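# Open the box lid to vertical or beyond

## Task

Swing the box's lid open until it is roughly upright or tipped further back, with the box itself still standing upright. The lid has a tab tucked down inside the wall that carries the thumb notch, which must be freed. Finish by releasing the box and pulling the grippers away; the lid must stay open on its own, since an opening that holds only while the robot supports it does not count.

## Robot and tools

Robot: two arms, left_arm and right_arm, each with six joints and a parallel gripper. A shared scene frame is used for reported hand positions: origin on the tabletop midway between the arms, +z up, +x reaching out over the table, and left_arm sits on the +y side. The arm names do not correspond to left or right in camera images.

Tool execute_actions takes "actions", a list holding at most one item, plus an optional boolean "pictures".
- Empty list {"actions": []}: nothing is commanded; the current state comes back, with camera images.
- Motion item {"rows": [...], "steps": N}: N is 1 to 15 control steps of 1/30 s each (default 15), and a motion needs at least 6 steps. "rows" holds 1 to 15 rows; row k is used on step k, and the final row is reused for any remaining steps. Every row contains exactly 14 numbers covering both arms, even when one arm should stay still: left_arm waist, shoulder, elbow, wrist pitch, wrist yaw, wrist roll, opening, followed by right_arm in the same seven-number order. The six joint values are absolute target angles in radians in each arm's joint space (the same numbers printed under Joint positions), not offsets. Stated ranges per arm: waist -2.618 to 3.054, shoulder 0 to 3.142, elbow 0 to 3.142, wrist pitch -1.571 to 1.571, wrist yaw -1.571 to 1.571, wrist roll -2.094 to 2.094. True ends may differ by up to 0.036 rad. A call is rejected, and nothing is sent, if a target exceeds a range end by more than 0.036 rad and is also further out than that joint's latest reading. Targets beyond the true end are clipped there, and the result may report "joint sent to its limit" (possibly about an earlier motion still running); no such line does not prove more travel exists. Opening is a scale from -1 (closed) to +1 (fully open), not metres.
- Wait item {"steps": N} with no rows: N up to 300; it returns once N steps have passed since the previous result, counting the time spent replying.
- Images are included only for an empty list or when "pictures": true.

Motion limits: each step, the target fed to a joint stays within a fixed lead of its measured angle (waist 0.202, shoulder 0.258, elbow 0.238, wrist pitch 0.573, wrist yaw and roll 0.522 rad), and if the targets would carry a gripper more than 70 mm from where it is, the whole arm's targets are pulled back proportionally. Large moves therefore take several calls. The simulation keeps running while you think and write, and arms keep heading to the last row sent until everything has nearly stopped or a step is HELD. Each result is captured 6 steps before the motion finishes; those last steps run during your reply, and the next motion begins after them.

Result lines: the state line gives, per arm, end_effector_position (metres, scene frame) and end_effector_quat_wxyz; this is the point between the finger pads about 1 cm behind the fingertips, and it can be off, more so at long reach. Fingers point along the gripper's +z and close along its y. Joint positions and Joint velocities list each arm's six joints (rad, rad/s) then the pad gap (m, m/s; 0.094 m is fully open). grip_measured is the finger opening on the command scale; each gripper's reading may be off by about 1 mm. Fingers are driven to where grip_measured equals your number, so to hold something command roughly 0.03 below grip_measured for a firm grip, less below for a lighter one. Pad force tops out around 50 to 62 N, lower for parts under about 2 mm thick. "joint command not followed" means a clearance check altered or blocked some joint targets; the rest of the row still ran. HELD marks steps where your row was partly or wholly not sent. MOTOR HOT appears from 75 °C; OVER-TEMPERATURE FAULT means an arm was stopped (at 90 °C for 10 s, or at 100 °C the arm goes limp and drops). Long holding under load heats motors, even while you think.

Tool zoom_image: "camera" is one of cam_high, cam_low (both 504x504), cam_left_wrist, cam_right_wrist (both 616x616 fisheye); "region" is [x0, y0, x1, y1] in pixel coordinates of that camera's latest full image, top-left origin, no larger than 504 by 504. It returns an enlarged view.

Tool finished_scene: "scene" is the number of the current scene. It ends that scene irreversibly, reports success, and begins the next task. Replying without any tool call ends everything.

Cautions: keep every object on the table; do not let the arms collide or push on each other; avoid dropping, slamming, hard impacts or heavy pressing; keep the box upright. Expect occasional brief tugs on held parts or pushes on loose items. Before finishing, open the grippers, back away, and confirm the lid stays open unaided.

Each tool is called as a command line: name --argument value for each argument, lists and objects as JSON in quotes; but a table of rows of numbers goes row by row, as --pt "numbers of a row", without its own name.

## Session

execute_actions --actions '[]'

Scene clock: 0.00 s of 4100.00 s.
left_arm: end_effector_position=(+0.3879, +0.5103, +0.3224) grip_measured=+1.000 end_effector_quat_wxyz=(+0.738, -0.428, +0.511, -0.104) | right_arm: end_effector_position=(+0.2664, +0.0848, +0.3929) grip_measured=+1.000 end_effector_quat_wxyz=(+0.616, -0.451, +0.604, +0.230)
Joint positions: left_arm=[ 0.304  1.46   0.869  0.704 -0.187 -0.815  0.094] | right_arm=[ 0.82   1.496  1.434 -0.074 -0.108 -0.298  0.094]
Joint velocities: left_arm=[ 0.007 -0.017 -0.007  0.037  0.037 -0.081  0.   ] | right_arm=[-0.017  0.012 -0.002 -0.051  0.037  0.007  0.   ]
Motor temperatures (°C, as the motors report them): left_arm=[25 26 28 26 24 23] | right_arm=[24 24 28 27 26 25]

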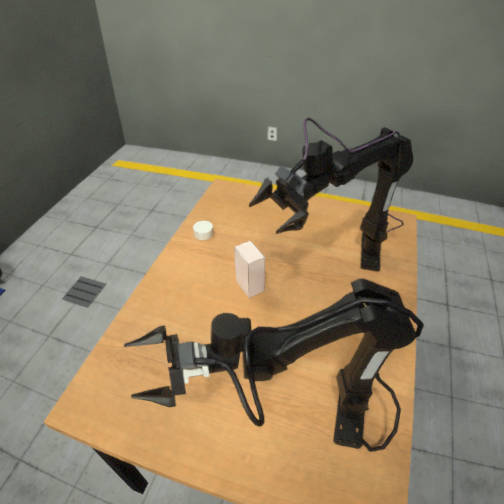

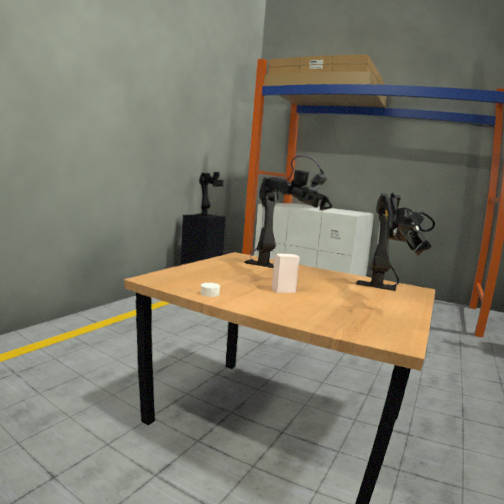

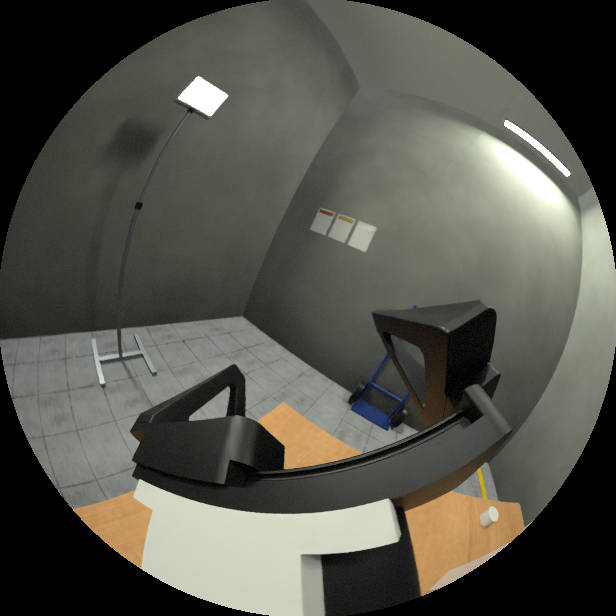

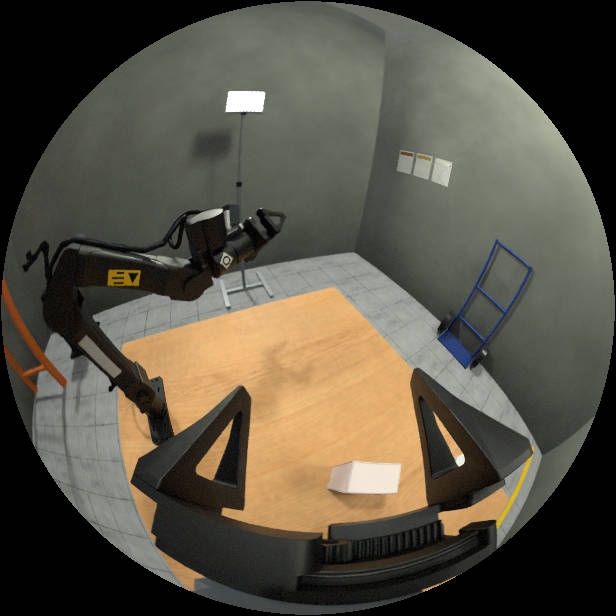

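execute_actions --actions '[{"rows":[[-0.75,1.2,1.2,-0.8,0,0,1, 0.6,1.0,1.0,-0.6,0,0,1]],"steps":15}]'

execute_actions --actions '[{"steps":50}]' --pictures true

Scene clock: 0.47 s of 4100.00 s.
left_arm: end_effector_position=(+0.3954, +0.3394, +0.3898) grip_measured=+1.000 end_effector_quat_wxyz=(+0.689, -0.153, +0.705, -0.068) | right_arm: end_effector_position=(+0.2578, -0.0619, +0.2943) grip_measured=+1.000 end_effector_quat_wxyz=(+0.502, -0.342, +0.777, +0.168)
Joint positions: left_arm=[-0.028  1.254  1.136  0.077 -0.079 -0.314  0.094] | right_arm=[ 0.626  1.137  1.078 -0.397 -0.038 -0.11   0.094]
Joint velocities: left_arm=[-1.648 -0.642  0.745 -1.985  0.418  1.546  0.   ] | right_arm=[-0.359 -1.687 -1.263 -1.516  0.286  0.711  0.   ]
Motor temperatures (°C, as the motors report them): left_arm=[25 26 28 26 24 23] | right_arm=[24 24 28 27 26 25]
Steps of this call (steps 1 to 5: nothing new was sent; steps 6 to 14: the first 9 steps of this action). Readings (joint positions):
6: left_arm=[0.296 1.447 0.882 0.655 -0.184 -0.777] | right_arm=[0.811 1.484 1.420 -0.086 -0.108 -0.280]
7: left_arm=[0.277 1.428 0.900 0.581 -0.174 -0.729] | right_arm=[0.793 1.455 1.388 -0.121 -0.106 -0.258]
9: left_arm=[0.212 1.378 0.955 0.444 -0.147 -0.625] | right_arm=[0.734 1.382 1.310 -0.200 -0.091 -0.215]
13: left_arm=[0.029 1.277 1.106 0.149 -0.092 -0.370] | right_arm=[0.640 1.194 1.123 -0.350 -0.048 -0.132]
14: the state above

Scene clock: 2.13 s of 4100.00 s.
left_arm: end_effector_position=(+0.2229, +0.0894, +0.2375) grip_measured=+1.000 end_effector_quat_wxyz=(+0.344, +0.315, +0.875, -0.128) | right_arm: end_effector_position=(+0.2271, -0.1020, +0.2687) grip_measured=+1.000 end_effector_quat_wxyz=(+0.450, -0.298, +0.826, +0.160)
Joint positions: left_arm=[-0.76   1.207  1.181 -0.793  0.005 -0.006  0.094] | right_arm=[ 0.608  1.003  1.013 -0.585 -0.009 -0.01   0.094]
Joint velocities: left_arm=[-0.012 -0.007 -0.007 -0.051  0.051  0.007  0.   ] | right_arm=[-0.002  0.012  0.007  0.066  0.022  0.007  0.   ]
Motor temperatures (°C, as the motors report them): left_arm=[25 26 28 26 24 23] | right_arm=[24 24 28 27 26 25]
Kept back: nothing.
Steps of this call (steps 1 to 6: the last 6 steps of your previous action; steps 7 to 45: the robot went on to your last target; steps 46 to 50: nothing new was sent). Readings (joint positions):
1: left_arm=[-0.085 1.234 1.157 0.011 -0.067 -0.270] | right_arm=[0.616 1.084 1.042 -0.446 -0.030 -0.090]
2: left_arm=[-0.140 1.218 1.170 -0.050 -0.057 -0.234] | right_arm=[0.610 1.043 1.022 -0.491 -0.023 -0.073]
4: left_arm=[-0.241 1.201 1.181 -0.167 -0.042 -0.180] | right_arm=[0.608 1.006 1.013 -0.542 -0.016 -0.050]
8: left_arm=[-0.430 1.204 1.181 -0.422 -0.029 -0.107] | right_arm=[0.608 1.003 1.013 -0.568 -0.011 -0.026]
50: the state above
All arms were judged still, so your last target was given up. Only a new action makes them travel on or press farther. Fingers that are still opening or closing keep moving.

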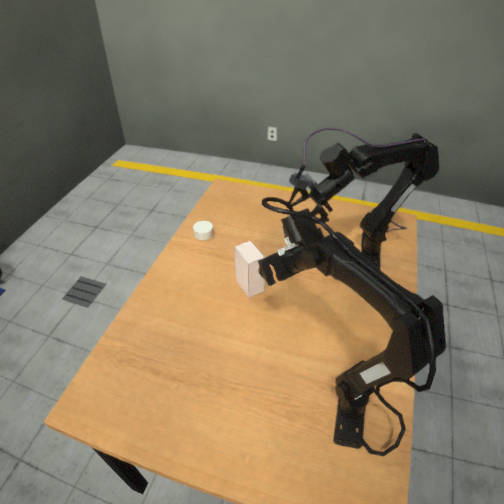

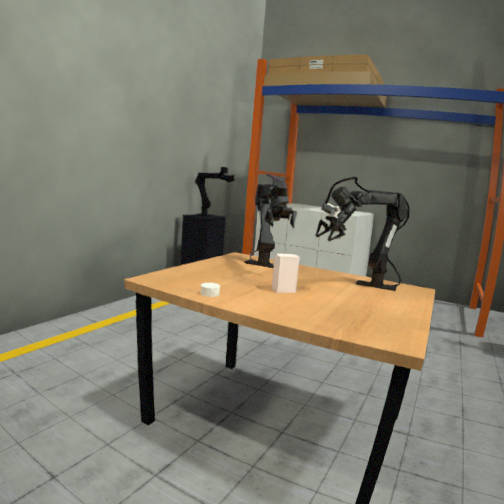

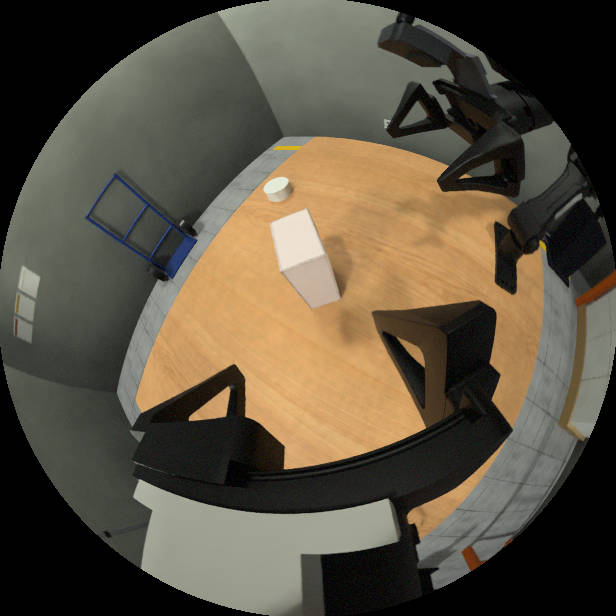

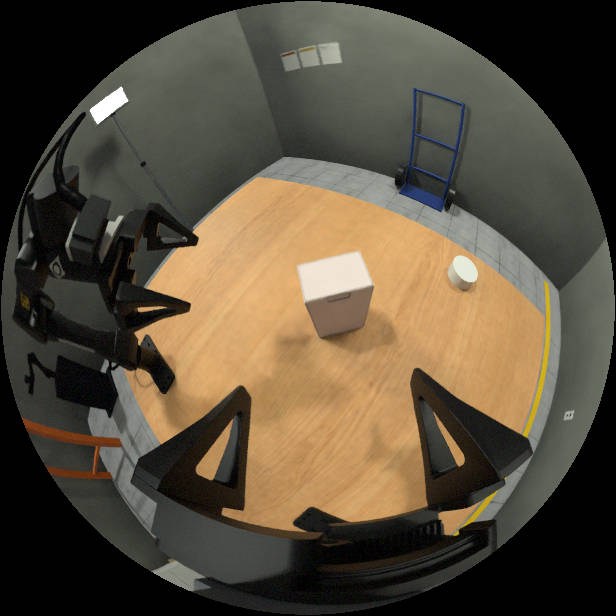

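execute_actions --actions '[{"rows":[[-0.74,1.8,0.4,1.2,0,0,1, 0.6,1.0,1.0,-0.6,0,0,1]],"steps":15}]'

execute_actions --actions '[{"steps":25}]'

execute_actions --actions '[{"rows":[[-0.74,2.10,0.5,1.4,0,0,1, 0.6,1.0,1.0,-0.6,0,0,1]],"steps":15}]'

execute_actions --actions '[{"steps":15}]' --pictures true

Scene clock: 2.80 s of 4100.00 s.
left_arm: end_effector_position=(+0.2749, +0.0460, +0.0757) grip_measured=+1.000 end_effector_quat_wxyz=(+0.324, +0.318, +0.883, -0.121) | right_arm: end_effector_position=(+0.2272, -0.1021, +0.2687) grip_measured=+1.000 end_effector_quat_wxyz=(+0.450, -0.298, +0.826, +0.160)
Joint positions: left_arm=[-0.76   1.593  0.867 -0.139  0.005 -0.006  0.094] | right_arm=[ 0.608  1.003  1.013 -0.585 -0.008 -0.01   0.094]
Joint velocities: left_arm=[-0.002  1.868 -1.365  2.469 -0.022  0.037  0.   ] | right_arm=[-0.017 -0.002 -0.007 -0.066 -0.037 -0.051  0.   ]
Motor temperatures (°C, as the motors report them): left_arm=[25 26 28 26 24 23] | right_arm=[24 24 28 27 26 25]
Steps of this call (steps 1 to 11: nothing new was sent; steps 12 to 20: the first 9 steps of this action). Readings (joint positions):
12: left_arm=[-0.760 1.215 1.164 -0.751 0.005 -0.006] | right_arm=[0.608 1.003 1.013 -0.585 -0.009 -0.010]
13: left_arm=[-0.760 1.234 1.140 -0.678 0.005 -0.006] | right_arm=[0.608 1.003 1.013 -0.585 -0.009 -0.010]
15: left_arm=[-0.760 1.309 1.078 -0.531 0.005 -0.006] | right_arm=[0.608 1.003 1.013 -0.585 -0.009 -0.010]
19: left_arm=[-0.760 1.528 0.914 -0.222 0.005 -0.006] | right_arm=[0.608 1.003 1.013 -0.585 -0.009 -0.010]
20: the state above

Scene clock: 3.63 s of 4100.00 s.
left_arm: end_effector_position=(+0.2870, +0.0398, +0.0889) grip_measured=+1.000 end_effector_quat_wxyz=(+0.587, +0.264, +0.735, -0.214) | right_arm: end_effector_position=(+0.2272, -0.1021, +0.2687) grip_measured=+1.000 end_effector_quat_wxyz=(+0.450, -0.298, +0.826, +0.160)
Joint positions: left_arm=[-0.752  1.805  0.4    1.184  0.006 -0.005  0.094] | right_arm=[ 0.608  1.003  1.013 -0.585 -0.008 -0.01   0.094]
Joint velocities: left_arm=[ 0.002 -0.012  0.017 -0.022 -0.022 -0.007  0.   ] | right_arm=[-0.017  0.007  0.017 -0.007  0.007  0.022  0.   ]
Motor temperatures (°C, as the motors report them): left_arm=[25 26 28 27 24 23] | right_arm=[24 24 28 28 26 25]
Kept back: nothing.
Steps of this call (steps 1 to 6: the last 6 steps of your previous action; steps 7 to 25: the robot went on to your last target). Readings (joint positions):
1: left_arm=[-0.759 1.660 0.810 -0.035 0.005 -0.006] | right_arm=[0.608 1.003 1.013 -0.585 -0.008 -0.010]
2: left_arm=[-0.758 1.724 0.741 0.085 0.005 -0.006] | right_arm=[0.608 1.003 1.013 -0.585 -0.008 -0.010]
4: left_arm=[-0.755 1.738 0.607 0.377 0.006 -0.005] | right_arm=[0.608 1.003 1.013 -0.585 -0.008 -0.010]
8: left_arm=[-0.752 1.790 0.421 0.818 0.006 -0.005] | right_arm=[0.608 1.003 1.013 -0.585 -0.008 -0.010]
25: the state above

Scene clock: 3.93 s of 4100.00 s.
left_arm: end_effector_position=(+0.3009, +0.0284, +0.0250) grip_measured=+1.000 end_effector_quat_wxyz=(+0.562, +0.270, +0.755, -0.205) | right_arm: end_effector_position=(+0.2271, -0.1021, +0.2687) grip_measured=+1.000 end_effector_quat_wxyz=(+0.450, -0.298, +0.826, +0.160)
Joint positions: left_arm=[-0.752  2.119  0.489  1.341  0.006 -0.005  0.094] | right_arm=[ 0.608  1.003  1.013 -0.586 -0.008 -0.01   0.094]
Joint velocities: left_arm=[ 0.002 -0.007  0.012  0.344  0.022  0.066  0.   ] | right_arm=[ 0.007 -0.002 -0.022 -0.037 -0.007  0.007  0.   ]
Motor temperatures (°C, as the motors report them): left_arm=[25 26 28 27 24 23] | right_arm=[24 24 28 28 26 25]
Steps of this call (steps 1 to 9: the first 9 steps of this action). Readings (joint positions):
1: left_arm=[-0.752 1.841 0.408 1.229 0.006 -0.005] | right_arm=[0.608 1.003 1.013 -0.585 -0.008 -0.010]
2: left_arm=[-0.752 1.913 0.439 1.289 0.006 -0.005] | right_arm=[0.608 1.003 1.013 -0.585 -0.008 -0.010]
4: left_arm=[-0.752 2.043 0.486 1.333 0.006 -0.005] | right_arm=[0.608 1.003 1.013 -0.585 -0.008 -0.010]
8: left_arm=[-0.752 2.119 0.489 1.332 0.006 -0.005] | right_arm=[0.608 1.003 1.013 -0.585 -0.008 -0.010]
9: the state above

Scene clock: 4.43 s of 4100.00 s.
left_arm: end_effector_position=(+0.3033, +0.0264, +0.0363) grip_measured=+1.000 end_effector_quat_wxyz=(+0.579, +0.266, +0.741, -0.212) | right_arm: end_effector_position=(+0.2271, -0.1021, +0.2687) grip_measured=+1.000 end_effector_quat_wxyz=(+0.450, -0.298, +0.826, +0.160)
Joint positions: left_arm=[-0.752  2.119  0.489  1.389  0.006 -0.005  0.094] | right_arm=[ 0.608  1.003  1.013 -0.586 -0.008 -0.01   0.094]
Joint velocities: left_arm=[-0.007 -0.002 -0.002 -0.022 -0.081  0.007  0.   ] | right_arm=[-0.002  0.002 -0.007  0.007 -0.051  0.007  0.   ]
Motor temperatures (°C, as the motors report them): left_arm=[25 26 28 27 24 23] | right_arm=[24 24 28 28 26 25]
Kept back: nothing.
Steps of this call (steps 1 to 6: the last 6 steps of your previous action; steps 7 to 15: the robot went on to your last target). Readings (joint positions):
1: left_arm=[-0.752 2.119 0.489 1.354 0.006 -0.005] | right_arm=[0.608 1.003 1.013 -0.586 -0.008 -0.010]
2: left_arm=[-0.752 2.119 0.489 1.362 0.006 -0.005] | right_arm=[0.608 1.003 1.013 -0.586 -0.008 -0.010]
4: left_arm=[-0.752 2.119 0.489 1.373 0.006 -0.005] | right_arm=[0.608 1.003 1.013 -0.586 -0.008 -0.010]
8: left_arm=[-0.752 2.119 0.489 1.384 0.006 -0.005] | right_arm=[0.608 1.003 1.013 -0.586 -0.008 -0.010]
15: the state above

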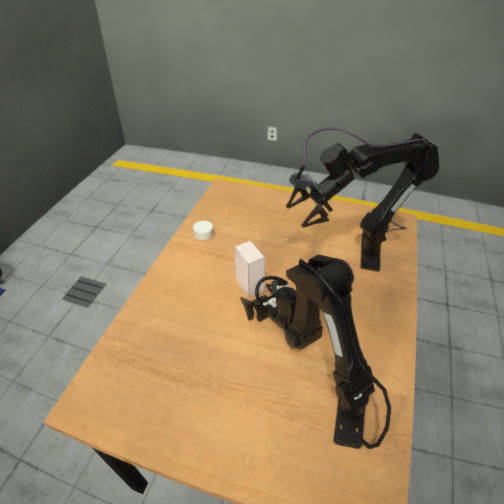

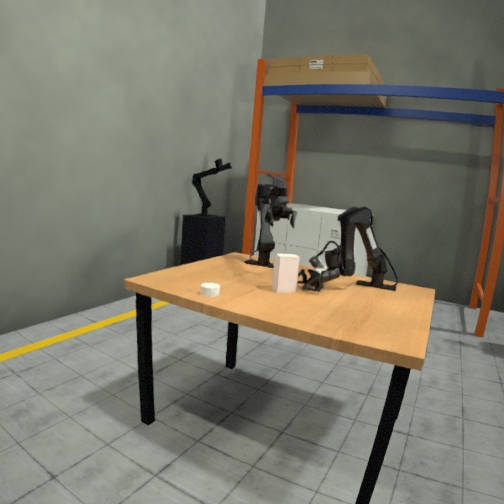

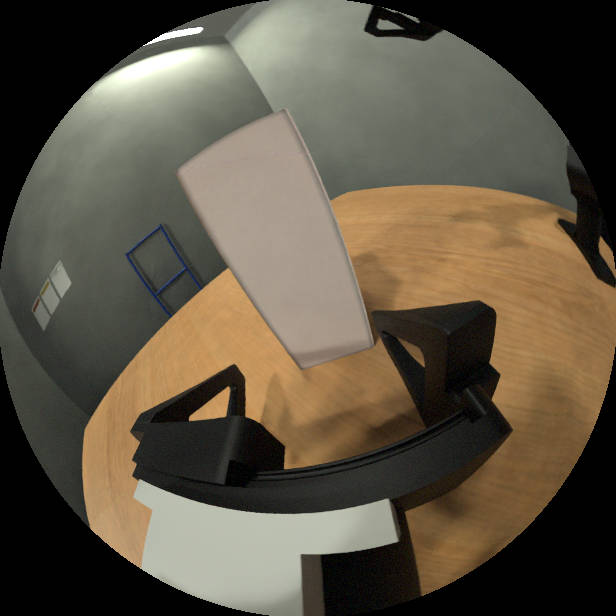

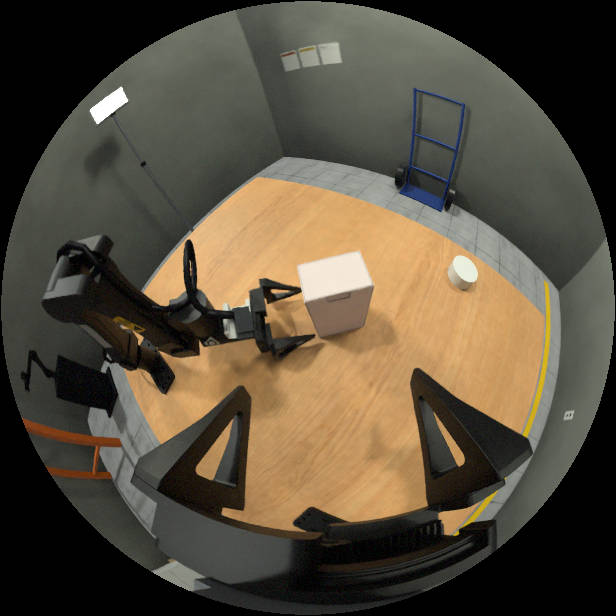

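execute_actions --actions '[{"rows":[[-0.785,2.10,0.5,1.4,0,0,1, 0.6,1.0,1.0,-0.6,0,0,1]],"steps":10}]'

execute_actions --actions '[{"rows":[[-0.785,2.19,0.84,1.14,0,0,1, 0.6,1.0,1.0,-0.6,0,0,1]],"steps":15}]'

execute_actions --actions '[{"steps":15}]' --pictures true

Scene clock: 4.80 s of 4100.00 s.
left_arm: end_effector_position=(+0.2986, +0.0208, +0.0366) grip_measured=+1.000 end_effector_quat_wxyz=(+0.578, +0.271, +0.739, -0.216) | right_arm: end_effector_position=(+0.2271, -0.1021, +0.2687) grip_measured=+1.000 end_effector_quat_wxyz=(+0.450, -0.298, +0.826, +0.160)
Joint positions: left_arm=[-0.769  2.119  0.489  1.39   0.003 -0.005  0.094] | right_arm=[ 0.608  1.003  1.013 -0.586 -0.008 -0.01   0.094]
Joint velocities: left_arm=[-0.154 -0.007 -0.017  0.051 -0.051  0.007  0.   ] | right_arm=[-0.007  0.007 -0.002 -0.022 -0.007  0.037  0.   ]
Motor temperatures (°C, as the motors report them): left_arm=[25 26 28 27 24 23] | right_arm=[24 24 28 28 26 25]
Steps of this call (steps 1 to 7: the robot went on to your last target; steps 8 to 11: the first 4 steps of this action). Readings (joint positions):
8: left_arm=[-0.754 2.119 0.489 1.389 0.004 -0.005] | right_arm=[0.608 1.003 1.013 -0.586 -0.008 -0.010]
9: left_arm=[-0.758 2.119 0.489 1.389 0.003 -0.005] | right_arm=[0.608 1.003 1.013 -0.586 -0.008 -0.010]
11: the state above

Scene clock: 5.30 s of 4100.00 s.
left_arm: end_effector_position=(+0.3600, -0.0366, +0.0652) grip_measured=+1.000 end_effector_quat_wxyz=(+0.604, +0.266, +0.716, -0.228) | right_arm: end_effector_position=(+0.2271, -0.1021, +0.2687) grip_measured=+1.000 end_effector_quat_wxyz=(+0.450, -0.298, +0.826, +0.160)
Joint positions: left_arm=[-0.777  2.191  0.83   1.195  0.003 -0.004  0.094] | right_arm=[ 0.608  1.003  1.013 -0.586 -0.008 -0.01   0.094]
Joint velocities: left_arm=[ 0.012 -0.032  0.012 -0.037  0.007  0.007  0.   ] | right_arm=[ 0.007 -0.007  0.017 -0.007  0.051 -0.037  0.   ]
Motor temperatures (°C, as the motors report them): left_arm=[25 26 28 27 24 23] | right_arm=[24 24 28 28 26 25]
Steps of this call (steps 1 to 6: the last 6 steps of your previous action; steps 7 to 15: the first 9 steps of this action). Readings (joint positions):
7: left_arm=[-0.777 2.125 0.516 1.359 0.003 -0.004] | right_arm=[0.608 1.003 1.013 -0.586 -0.008 -0.010]
8: left_arm=[-0.777 2.148 0.580 1.309 0.003 -0.004] | right_arm=[0.608 1.003 1.013 -0.586 -0.008 -0.010]
10: left_arm=[-0.777 2.191 0.725 1.232 0.003 -0.004] | right_arm=[0.608 1.003 1.013 -0.586 -0.008 -0.010]
14: left_arm=[-0.777 2.192 0.829 1.196 0.003 -0.004] | right_arm=[0.608 1.003 1.013 -0.586 -0.008 -0.010]
15: the state above

Scene clock: 5.80 s of 4100.00 s.
left_arm: end_effector_position=(+0.3584, -0.0352, +0.0545) grip_measured=+1.000 end_effector_quat_wxyz=(+0.589, +0.271, +0.729, -0.222) | right_arm: end_effector_position=(+0.2271, -0.1021, +0.2687) grip_measured=+1.000 end_effector_quat_wxyz=(+0.450, -0.298, +0.826, +0.160)
Joint positions: left_arm=[-0.777  2.191  0.83   1.151  0.003 -0.004  0.094] | right_arm=[ 0.608  1.003  1.013 -0.586 -0.008 -0.01   0.094]
Joint velocities: left_arm=[ 0.022  0.002  0.002  0.051 -0.007  0.095  0.   ] | right_arm=[ 0.007 -0.002  0.007  0.007  0.037  0.007  0.   ]
Motor temperatures (°C, as the motors report them): left_arm=[25 26 28 27 24 23] | right_arm=[24 24 28 28 26 25]
Kept back: nothing.
Steps of this call (steps 1 to 6: the last 6 steps of your previous action; steps 7 to 15: the robot went on to your last target). Readings (joint positions):
1: left_arm=[-0.777 2.191 0.830 1.189 0.003 -0.004] | right_arm=[0.608 1.003 1.013 -0.586 -0.008 -0.010]
2: left_arm=[-0.777 2.191 0.830 1.179 0.003 -0.004] | right_arm=[0.608 1.003 1.013 -0.586 -0.008 -0.010]
4: left_arm=[-0.777 2.191 0.830 1.166 0.003 -0.004] | right_arm=[0.608 1.003 1.013 -0.586 -0.008 -0.010]
8: left_arm=[-0.777 2.191 0.830 1.155 0.003 -0.004] | right_arm=[0.608 1.003 1.013 -0.586 -0.008 -0.010]
15: the state above

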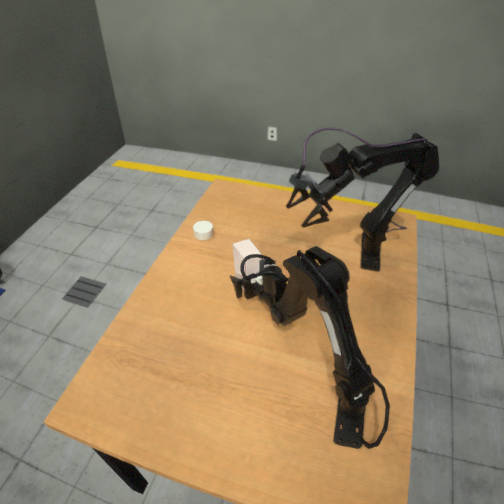

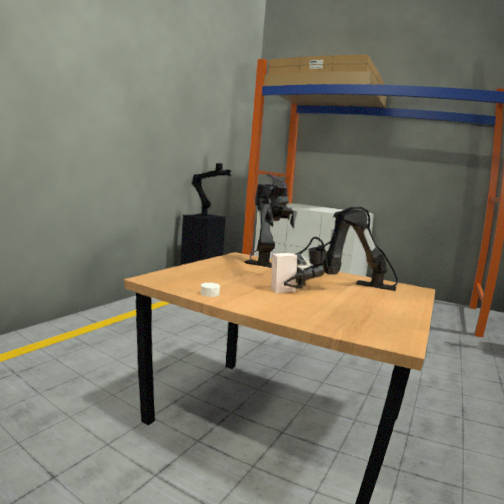

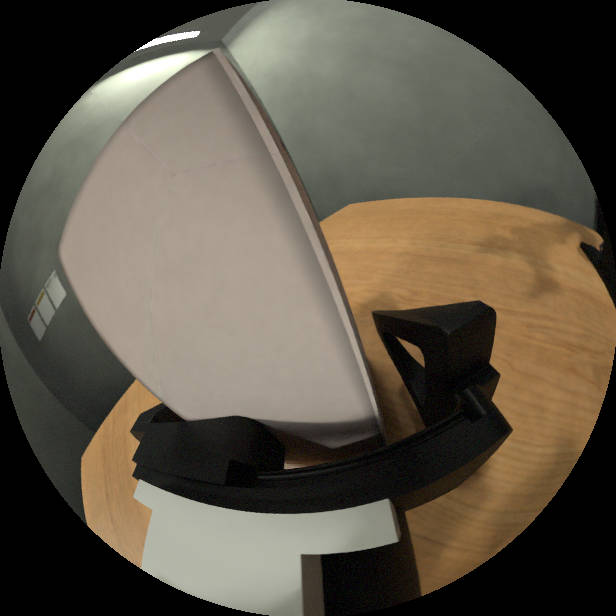

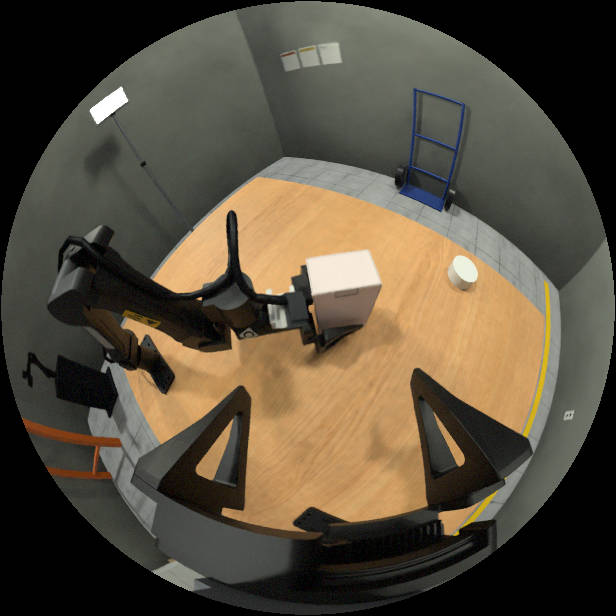

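The box got nudged slightly. I'll close the left gripper and bring the right arm to its pre-pose.

execute_actions --actions '[{"rows":[[-0.785,2.19,0.84,1.14,0,0,-0.1, 0.56,1.75,0.3,1.5,0,0,-1]],"steps":15}]'

execute_actions --actions '[{"steps":40}]' --pictures true

Scene clock: 6.33 s of 4100.00 s.
left_arm: end_effector_position=(+0.3584, -0.0351, +0.0540) grip_measured=+0.103 end_effector_quat_wxyz=(+0.588, +0.271, +0.729, -0.221) | right_arm: end_effector_position=(+0.2905, -0.0679, +0.0897) grip_measured=-0.976 end_effector_quat_wxyz=(+0.430, -0.288, +0.843, +0.146)
Joint positions: left_arm=[-0.777  2.191  0.83   1.149  0.003 -0.004  0.052] | right_arm=[ 0.576  1.475  0.619  0.229 -0.009 -0.01   0.001]
Joint velocities: left_arm=[-0.017 -0.022  0.007  0.007 -0.022 -0.037 -0.001] | right_arm=[-0.032  2.366 -1.77   3.216 -0.066  0.022 -0.01 ]
Motor temperatures (°C, as the motors report them): left_arm=[25 27 28 27 24 23] | right_arm=[24 24 28 28 26 25]
Steps of this call (steps 1 to 7: the robot went on to your last target; steps 8 to 16: the first 9 steps of this action). Readings (joint positions):
8: left_arm=[-0.777 2.191 0.830 1.150 0.003 -0.004] | right_arm=[0.606 1.013 0.993 -0.534 -0.009 -0.010]
9: left_arm=[-0.777 2.191 0.830 1.150 0.003 -0.004] | right_arm=[0.600 1.037 0.962 -0.444 -0.009 -0.010]
11: left_arm=[-0.777 2.191 0.830 1.149 0.003 -0.004] | right_arm=[0.589 1.129 0.886 -0.264 -0.009 -0.010]
15: left_arm=[-0.777 2.191 0.830 1.149 0.003 -0.004] | right_arm=[0.577 1.395 0.680 0.122 -0.009 -0.010]
16: the state above

Scene clock: 7.67 s of 4100.00 s.
left_arm: end_effector_position=(+0.3584, -0.0351, +0.0540) grip_measured=+0.103 end_effector_quat_wxyz=(+0.588, +0.271, +0.729, -0.221) | right_arm: end_effector_position=(+0.2935, -0.0674, +0.1537) grip_measured=-0.982 end_effector_quat_wxyz=(+0.686, -0.224, +0.654, +0.228)
Joint positions: left_arm=[-0.777  2.191  0.83   1.149  0.003 -0.004  0.052] | right_arm=[ 0.572  1.75   0.3    1.495 -0.009 -0.008  0.001]
Joint velocities: left_arm=[ 0.002 -0.012  0.012  0.051 -0.007 -0.066 -0.   ] | right_arm=[ 0.012 -0.002 -0.002 -0.081 -0.051 -0.007 -0.   ]
Motor temperatures (°C, as the motors report them): left_arm=[25 27 28 27 24 23] | right_arm=[24 25 28 29 26 25]
Kept back: nothing.
Steps of this call (steps 1 to 6: the last 6 steps of your previous action; steps 7 to 40: the robot went on to your last target). Readings (joint positions):
1: left_arm=[-0.777 2.191 0.830 1.149 0.003 -0.004] | right_arm=[0.575 1.562 0.552 0.343 -0.009 -0.010]
2: left_arm=[-0.777 2.191 0.830 1.149 0.003 -0.004] | right_arm=[0.573 1.648 0.480 0.459 -0.009 -0.010]
4: left_arm=[-0.777 2.191 0.830 1.149 0.003 -0.004] | right_arm=[0.572 1.711 0.373 0.759 -0.009 -0.008]
8: left_arm=[-0.777 2.191 0.830 1.149 0.003 -0.004] | right_arm=[0.572 1.750 0.300 1.084 -0.009 -0.008]
40: the state above

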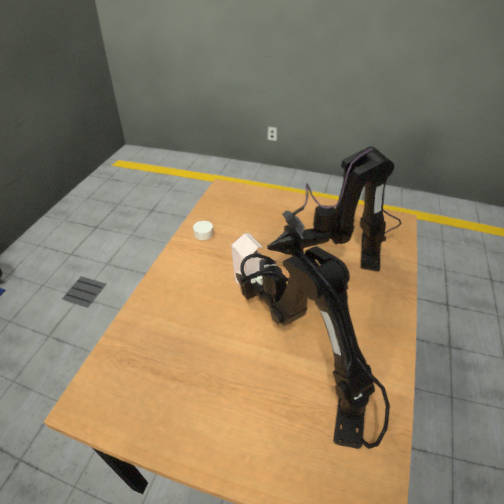

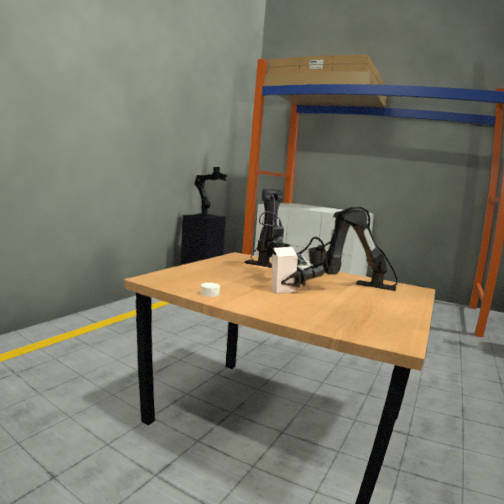

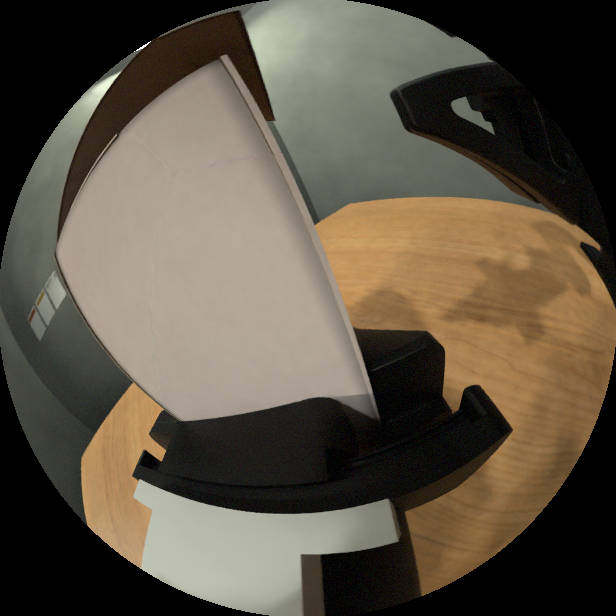

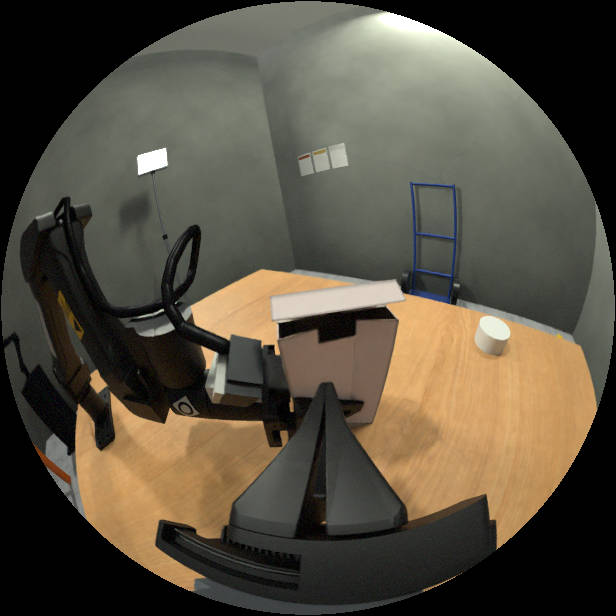

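execute_actions --actions '[{"rows":[[-0.785,2.19,0.84,1.14,0,0,0.06, 0.55,1.75,0.46,1.30,0,0,-1]],"steps":15}]'

execute_actions --actions '[{"steps":20}]' --pictures true

Scene clock: 8.23 s of 4100.00 s.
left_arm: end_effector_position=(+0.3584, -0.0351, +0.0540) grip_measured=+0.103 end_effector_quat_wxyz=(+0.588, +0.271, +0.729, -0.221) | right_arm: end_effector_position=(+0.3239, -0.0511, +0.1698) grip_measured=-0.982 end_effector_quat_wxyz=(+0.688, -0.219, +0.655, +0.224)
Joint positions: left_arm=[-0.777  2.191  0.83   1.149  0.003 -0.004  0.052] | right_arm=[ 0.561  1.751  0.449  1.349 -0.007 -0.008  0.001]
Joint velocities: left_arm=[ 0.002  0.012 -0.007 -0.037 -0.022 -0.022  0.   ] | right_arm=[-0.002  0.007 -0.002 -0.256  0.022 -0.007  0.001]
Motor temperatures (°C, as the motors report them): left_arm=[25 27 28 27 24 23] | right_arm=[24 25 28 29 26 25]
Steps of this call (steps 1 to 8: the robot went on to your last target; steps 9 to 17: the first 9 steps of this action). Readings (joint positions):
9: left_arm=[-0.777 2.191 0.830 1.149 0.003 -0.004] | right_arm=[0.571 1.750 0.317 1.471 -0.009 -0.008]
10: left_arm=[-0.777 2.191 0.830 1.149 0.003 -0.004] | right_arm=[0.568 1.751 0.355 1.427 -0.009 -0.008]
12: left_arm=[-0.777 2.191 0.830 1.149 0.003 -0.004] | right_arm=[0.563 1.751 0.421 1.382 -0.008 -0.008]
16: left_arm=[-0.777 2.191 0.830 1.149 0.003 -0.004] | right_arm=[0.561 1.751 0.449 1.359 -0.007 -0.008]
17: the state above

Scene clock: 8.90 s of 4100.00 s.
left_arm: end_effector_position=(+0.3584, -0.0351, +0.0540) grip_measured=+0.103 end_effector_quat_wxyz=(+0.588, +0.271, +0.729, -0.221) | right_arm: end_effector_position=(+0.3241, -0.0509, +0.1620) grip_measured=-0.982 end_effector_quat_wxyz=(+0.678, -0.223, +0.665, +0.221)
Joint positions: left_arm=[-0.777  2.191  0.83   1.149  0.003 -0.004  0.052] | right_arm=[ 0.561  1.751  0.449  1.318 -0.007 -0.008  0.001]
Joint velocities: left_arm=[ 0.007  0.002 -0.012  0.007 -0.066  0.022 -0.   ] | right_arm=[-0.007 -0.022  0.012  0.037 -0.037  0.051  0.   ]
Motor temperatures (°C, as the motors report them): left_arm=[25 27 28 28 24 23] | right_arm=[24 25 28 29 26 25]
Kept back: nothing.
Steps of this call (steps 1 to 6: the last 6 steps of your previous action; steps 7 to 20: the robot went on to your last target). Readings (joint positions):
1: left_arm=[-0.777 2.191 0.830 1.149 0.003 -0.004] | right_arm=[0.561 1.751 0.449 1.341 -0.007 -0.008]
2: left_arm=[-0.777 2.191 0.830 1.149 0.003 -0.004] | right_arm=[0.561 1.751 0.449 1.336 -0.007 -0.008]
4: left_arm=[-0.777 2.191 0.830 1.149 0.003 -0.004] | right_arm=[0.561 1.751 0.449 1.328 -0.007 -0.008]
8: left_arm=[-0.777 2.191 0.830 1.149 0.003 -0.004] | right_arm=[0.561 1.751 0.449 1.321 -0.007 -0.008]
20: the state above

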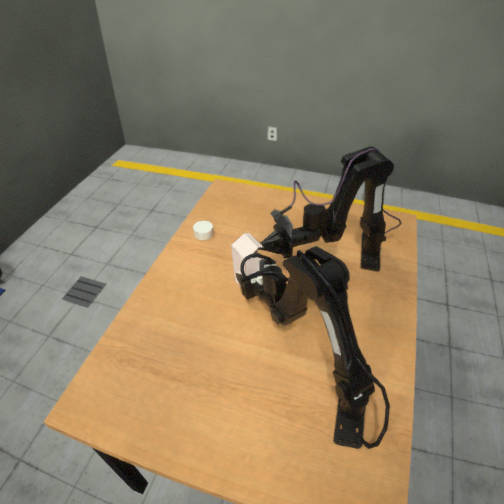

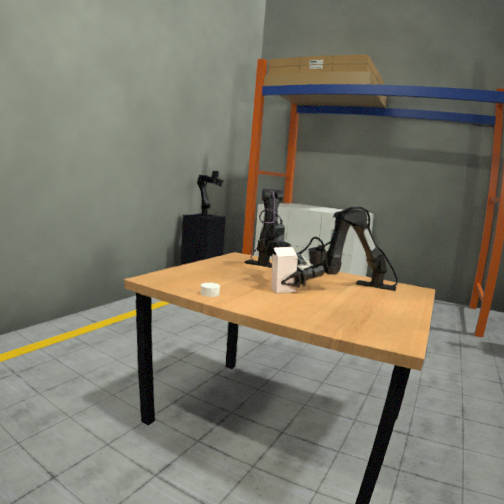

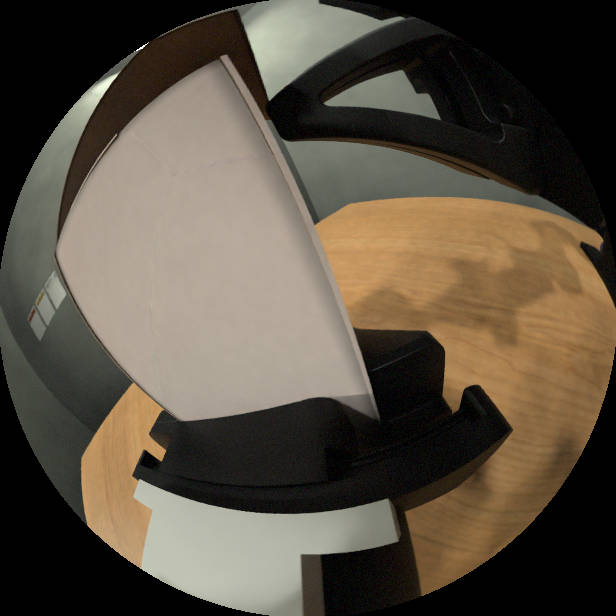

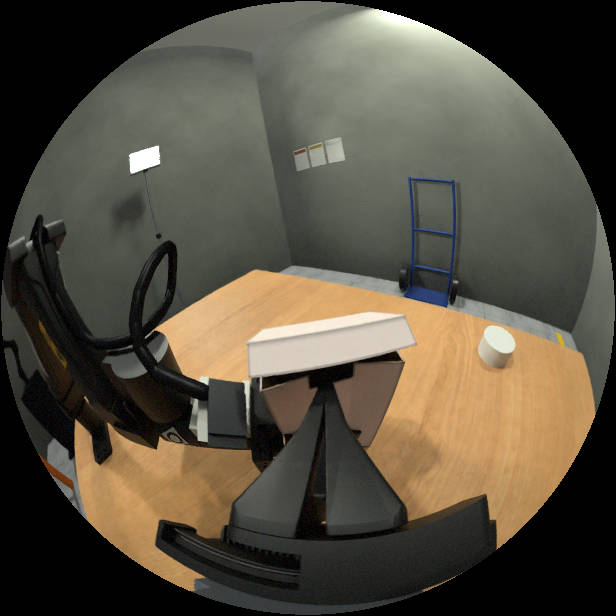

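The alignment looks right, so I'll advance at constant height.

execute_actions --actions '[{"rows":[[-0.785,2.19,0.84,1.14,0,0,0.06, 0.55,1.82,0.61,1.19,0,0,-1]],"steps":15}]'

execute_actions --actions '[{"steps":20}]' --pictures true

Scene clock: 9.33 s of 4100.00 s.
left_arm: end_effector_position=(+0.3585, -0.0350, +0.0540) grip_measured=+0.103 end_effector_quat_wxyz=(+0.588, +0.271, +0.729, -0.221) | right_arm: end_effector_position=(+0.3515, -0.0316, +0.1703) grip_measured=-0.982 end_effector_quat_wxyz=(+0.677, -0.222, +0.666, +0.219)
Joint positions: left_arm=[-0.777  2.191  0.83   1.149  0.002 -0.003  0.052] | right_arm=[ 0.561  1.807  0.594  1.226 -0.004 -0.008  0.001]
Joint velocities: left_arm=[-0.007  0.012  0.002 -0.081  0.007  0.007 -0.   ] | right_arm=[-0.002  0.002 -0.002 -0.125 -0.037  0.022  0.001]
Motor temperatures (°C, as the motors report them): left_arm=[25 27 28 28 24 23] | right_arm=[24 25 28 29 26 25]
Steps of this call (steps 1 to 4: the robot went on to your last target; steps 5 to 13: the first 9 steps of this action). Readings (joint positions):
5: left_arm=[-0.777 2.191 0.830 1.149 0.003 -0.004] | right_arm=[0.561 1.758 0.468 1.303 -0.007 -0.008]
6: left_arm=[-0.777 2.191 0.830 1.149 0.003 -0.004] | right_arm=[0.561 1.776 0.508 1.279 -0.007 -0.008]
8: left_arm=[-0.777 2.191 0.830 1.149 0.003 -0.004] | right_arm=[0.561 1.804 0.574 1.249 -0.007 -0.008]
12: left_arm=[-0.777 2.191 0.830 1.149 0.002 -0.003] | right_arm=[0.561 1.807 0.594 1.232 -0.004 -0.008]
13: the state above

Scene clock: 10.00 s of 4100.00 s.
left_arm: end_effector_position=(+0.3585, -0.0350, +0.0540) grip_measured=+0.103 end_effector_quat_wxyz=(+0.588, +0.271, +0.729, -0.221) | right_arm: end_effector_position=(+0.3515, -0.0316, +0.1681) grip_measured=-0.982 end_effector_quat_wxyz=(+0.674, -0.223, +0.669, +0.218)
Joint positions: left_arm=[-0.777  2.191  0.83   1.149  0.002 -0.003  0.052] | right_arm=[ 0.561  1.807  0.594  1.217 -0.004 -0.008  0.001]
Joint velocities: left_arm=[-0.002 -0.017  0.007 -0.007 -0.051 -0.037 -0.002] | right_arm=[ 0.002  0.007  0.012 -0.095 -0.007  0.022  0.   ]
Motor temperatures (°C, as the motors report them): left_arm=[25 28 28 28 24 23] | right_arm=[24 25 28 29 26 25]
Kept back: nothing.
Steps of this call (steps 1 to 6: the last 6 steps of your previous action; steps 7 to 15: the robot went on to your last target; steps 16 to 20: nothing new was sent). Readings (joint positions):
1: left_arm=[-0.777 2.191 0.830 1.149 0.002 -0.003] | right_arm=[0.561 1.807 0.594 1.223 -0.004 -0.008]
2: left_arm=[-0.777 2.191 0.830 1.149 0.002 -0.003] | right_arm=[0.561 1.807 0.594 1.221 -0.004 -0.008]
4: left_arm=[-0.777 2.191 0.830 1.149 0.002 -0.003] | right_arm=[0.561 1.807 0.594 1.219 -0.004 -0.008]
8: left_arm=[-0.777 2.191 0.830 1.149 0.002 -0.003] | right_arm=[0.561 1.807 0.594 1.217 -0.004 -0.008]
20: the state above
All arms were judged still, so your last target was given up. Only a new action makes them travel on or press farther. Fingers that are still opening or closing keep moving.

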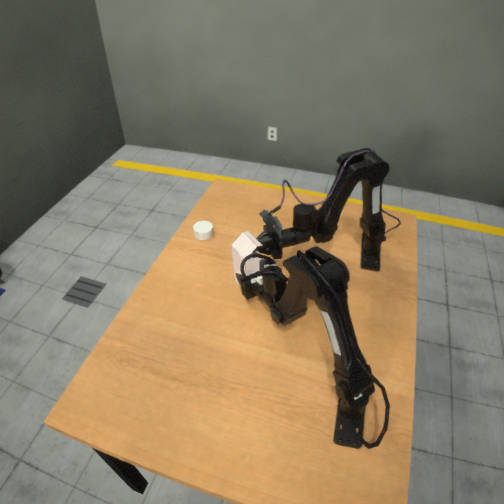

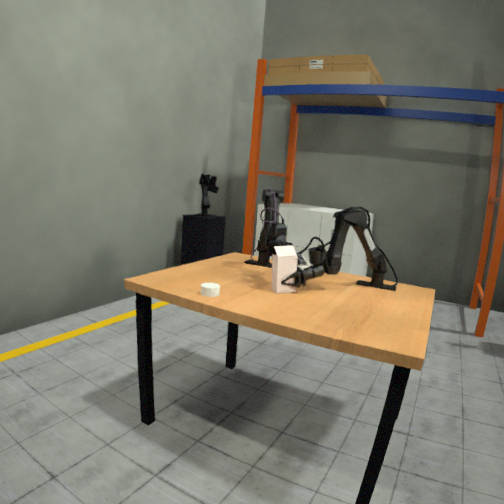

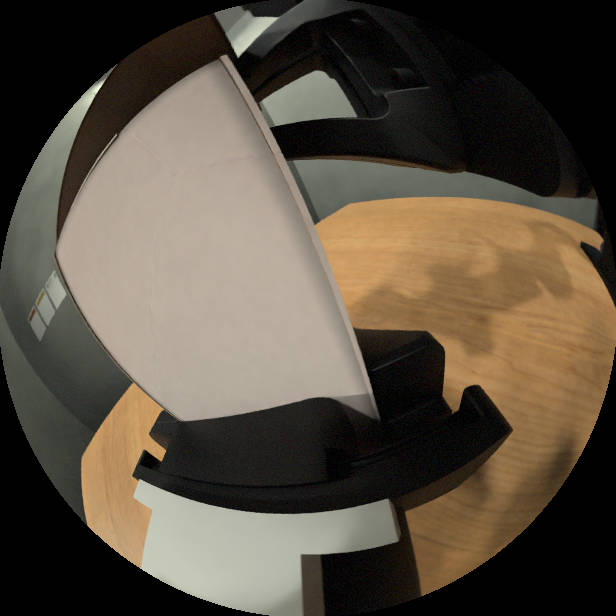

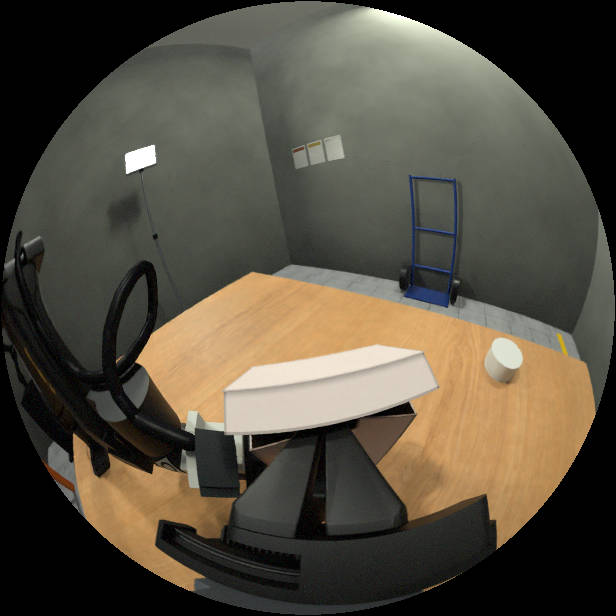

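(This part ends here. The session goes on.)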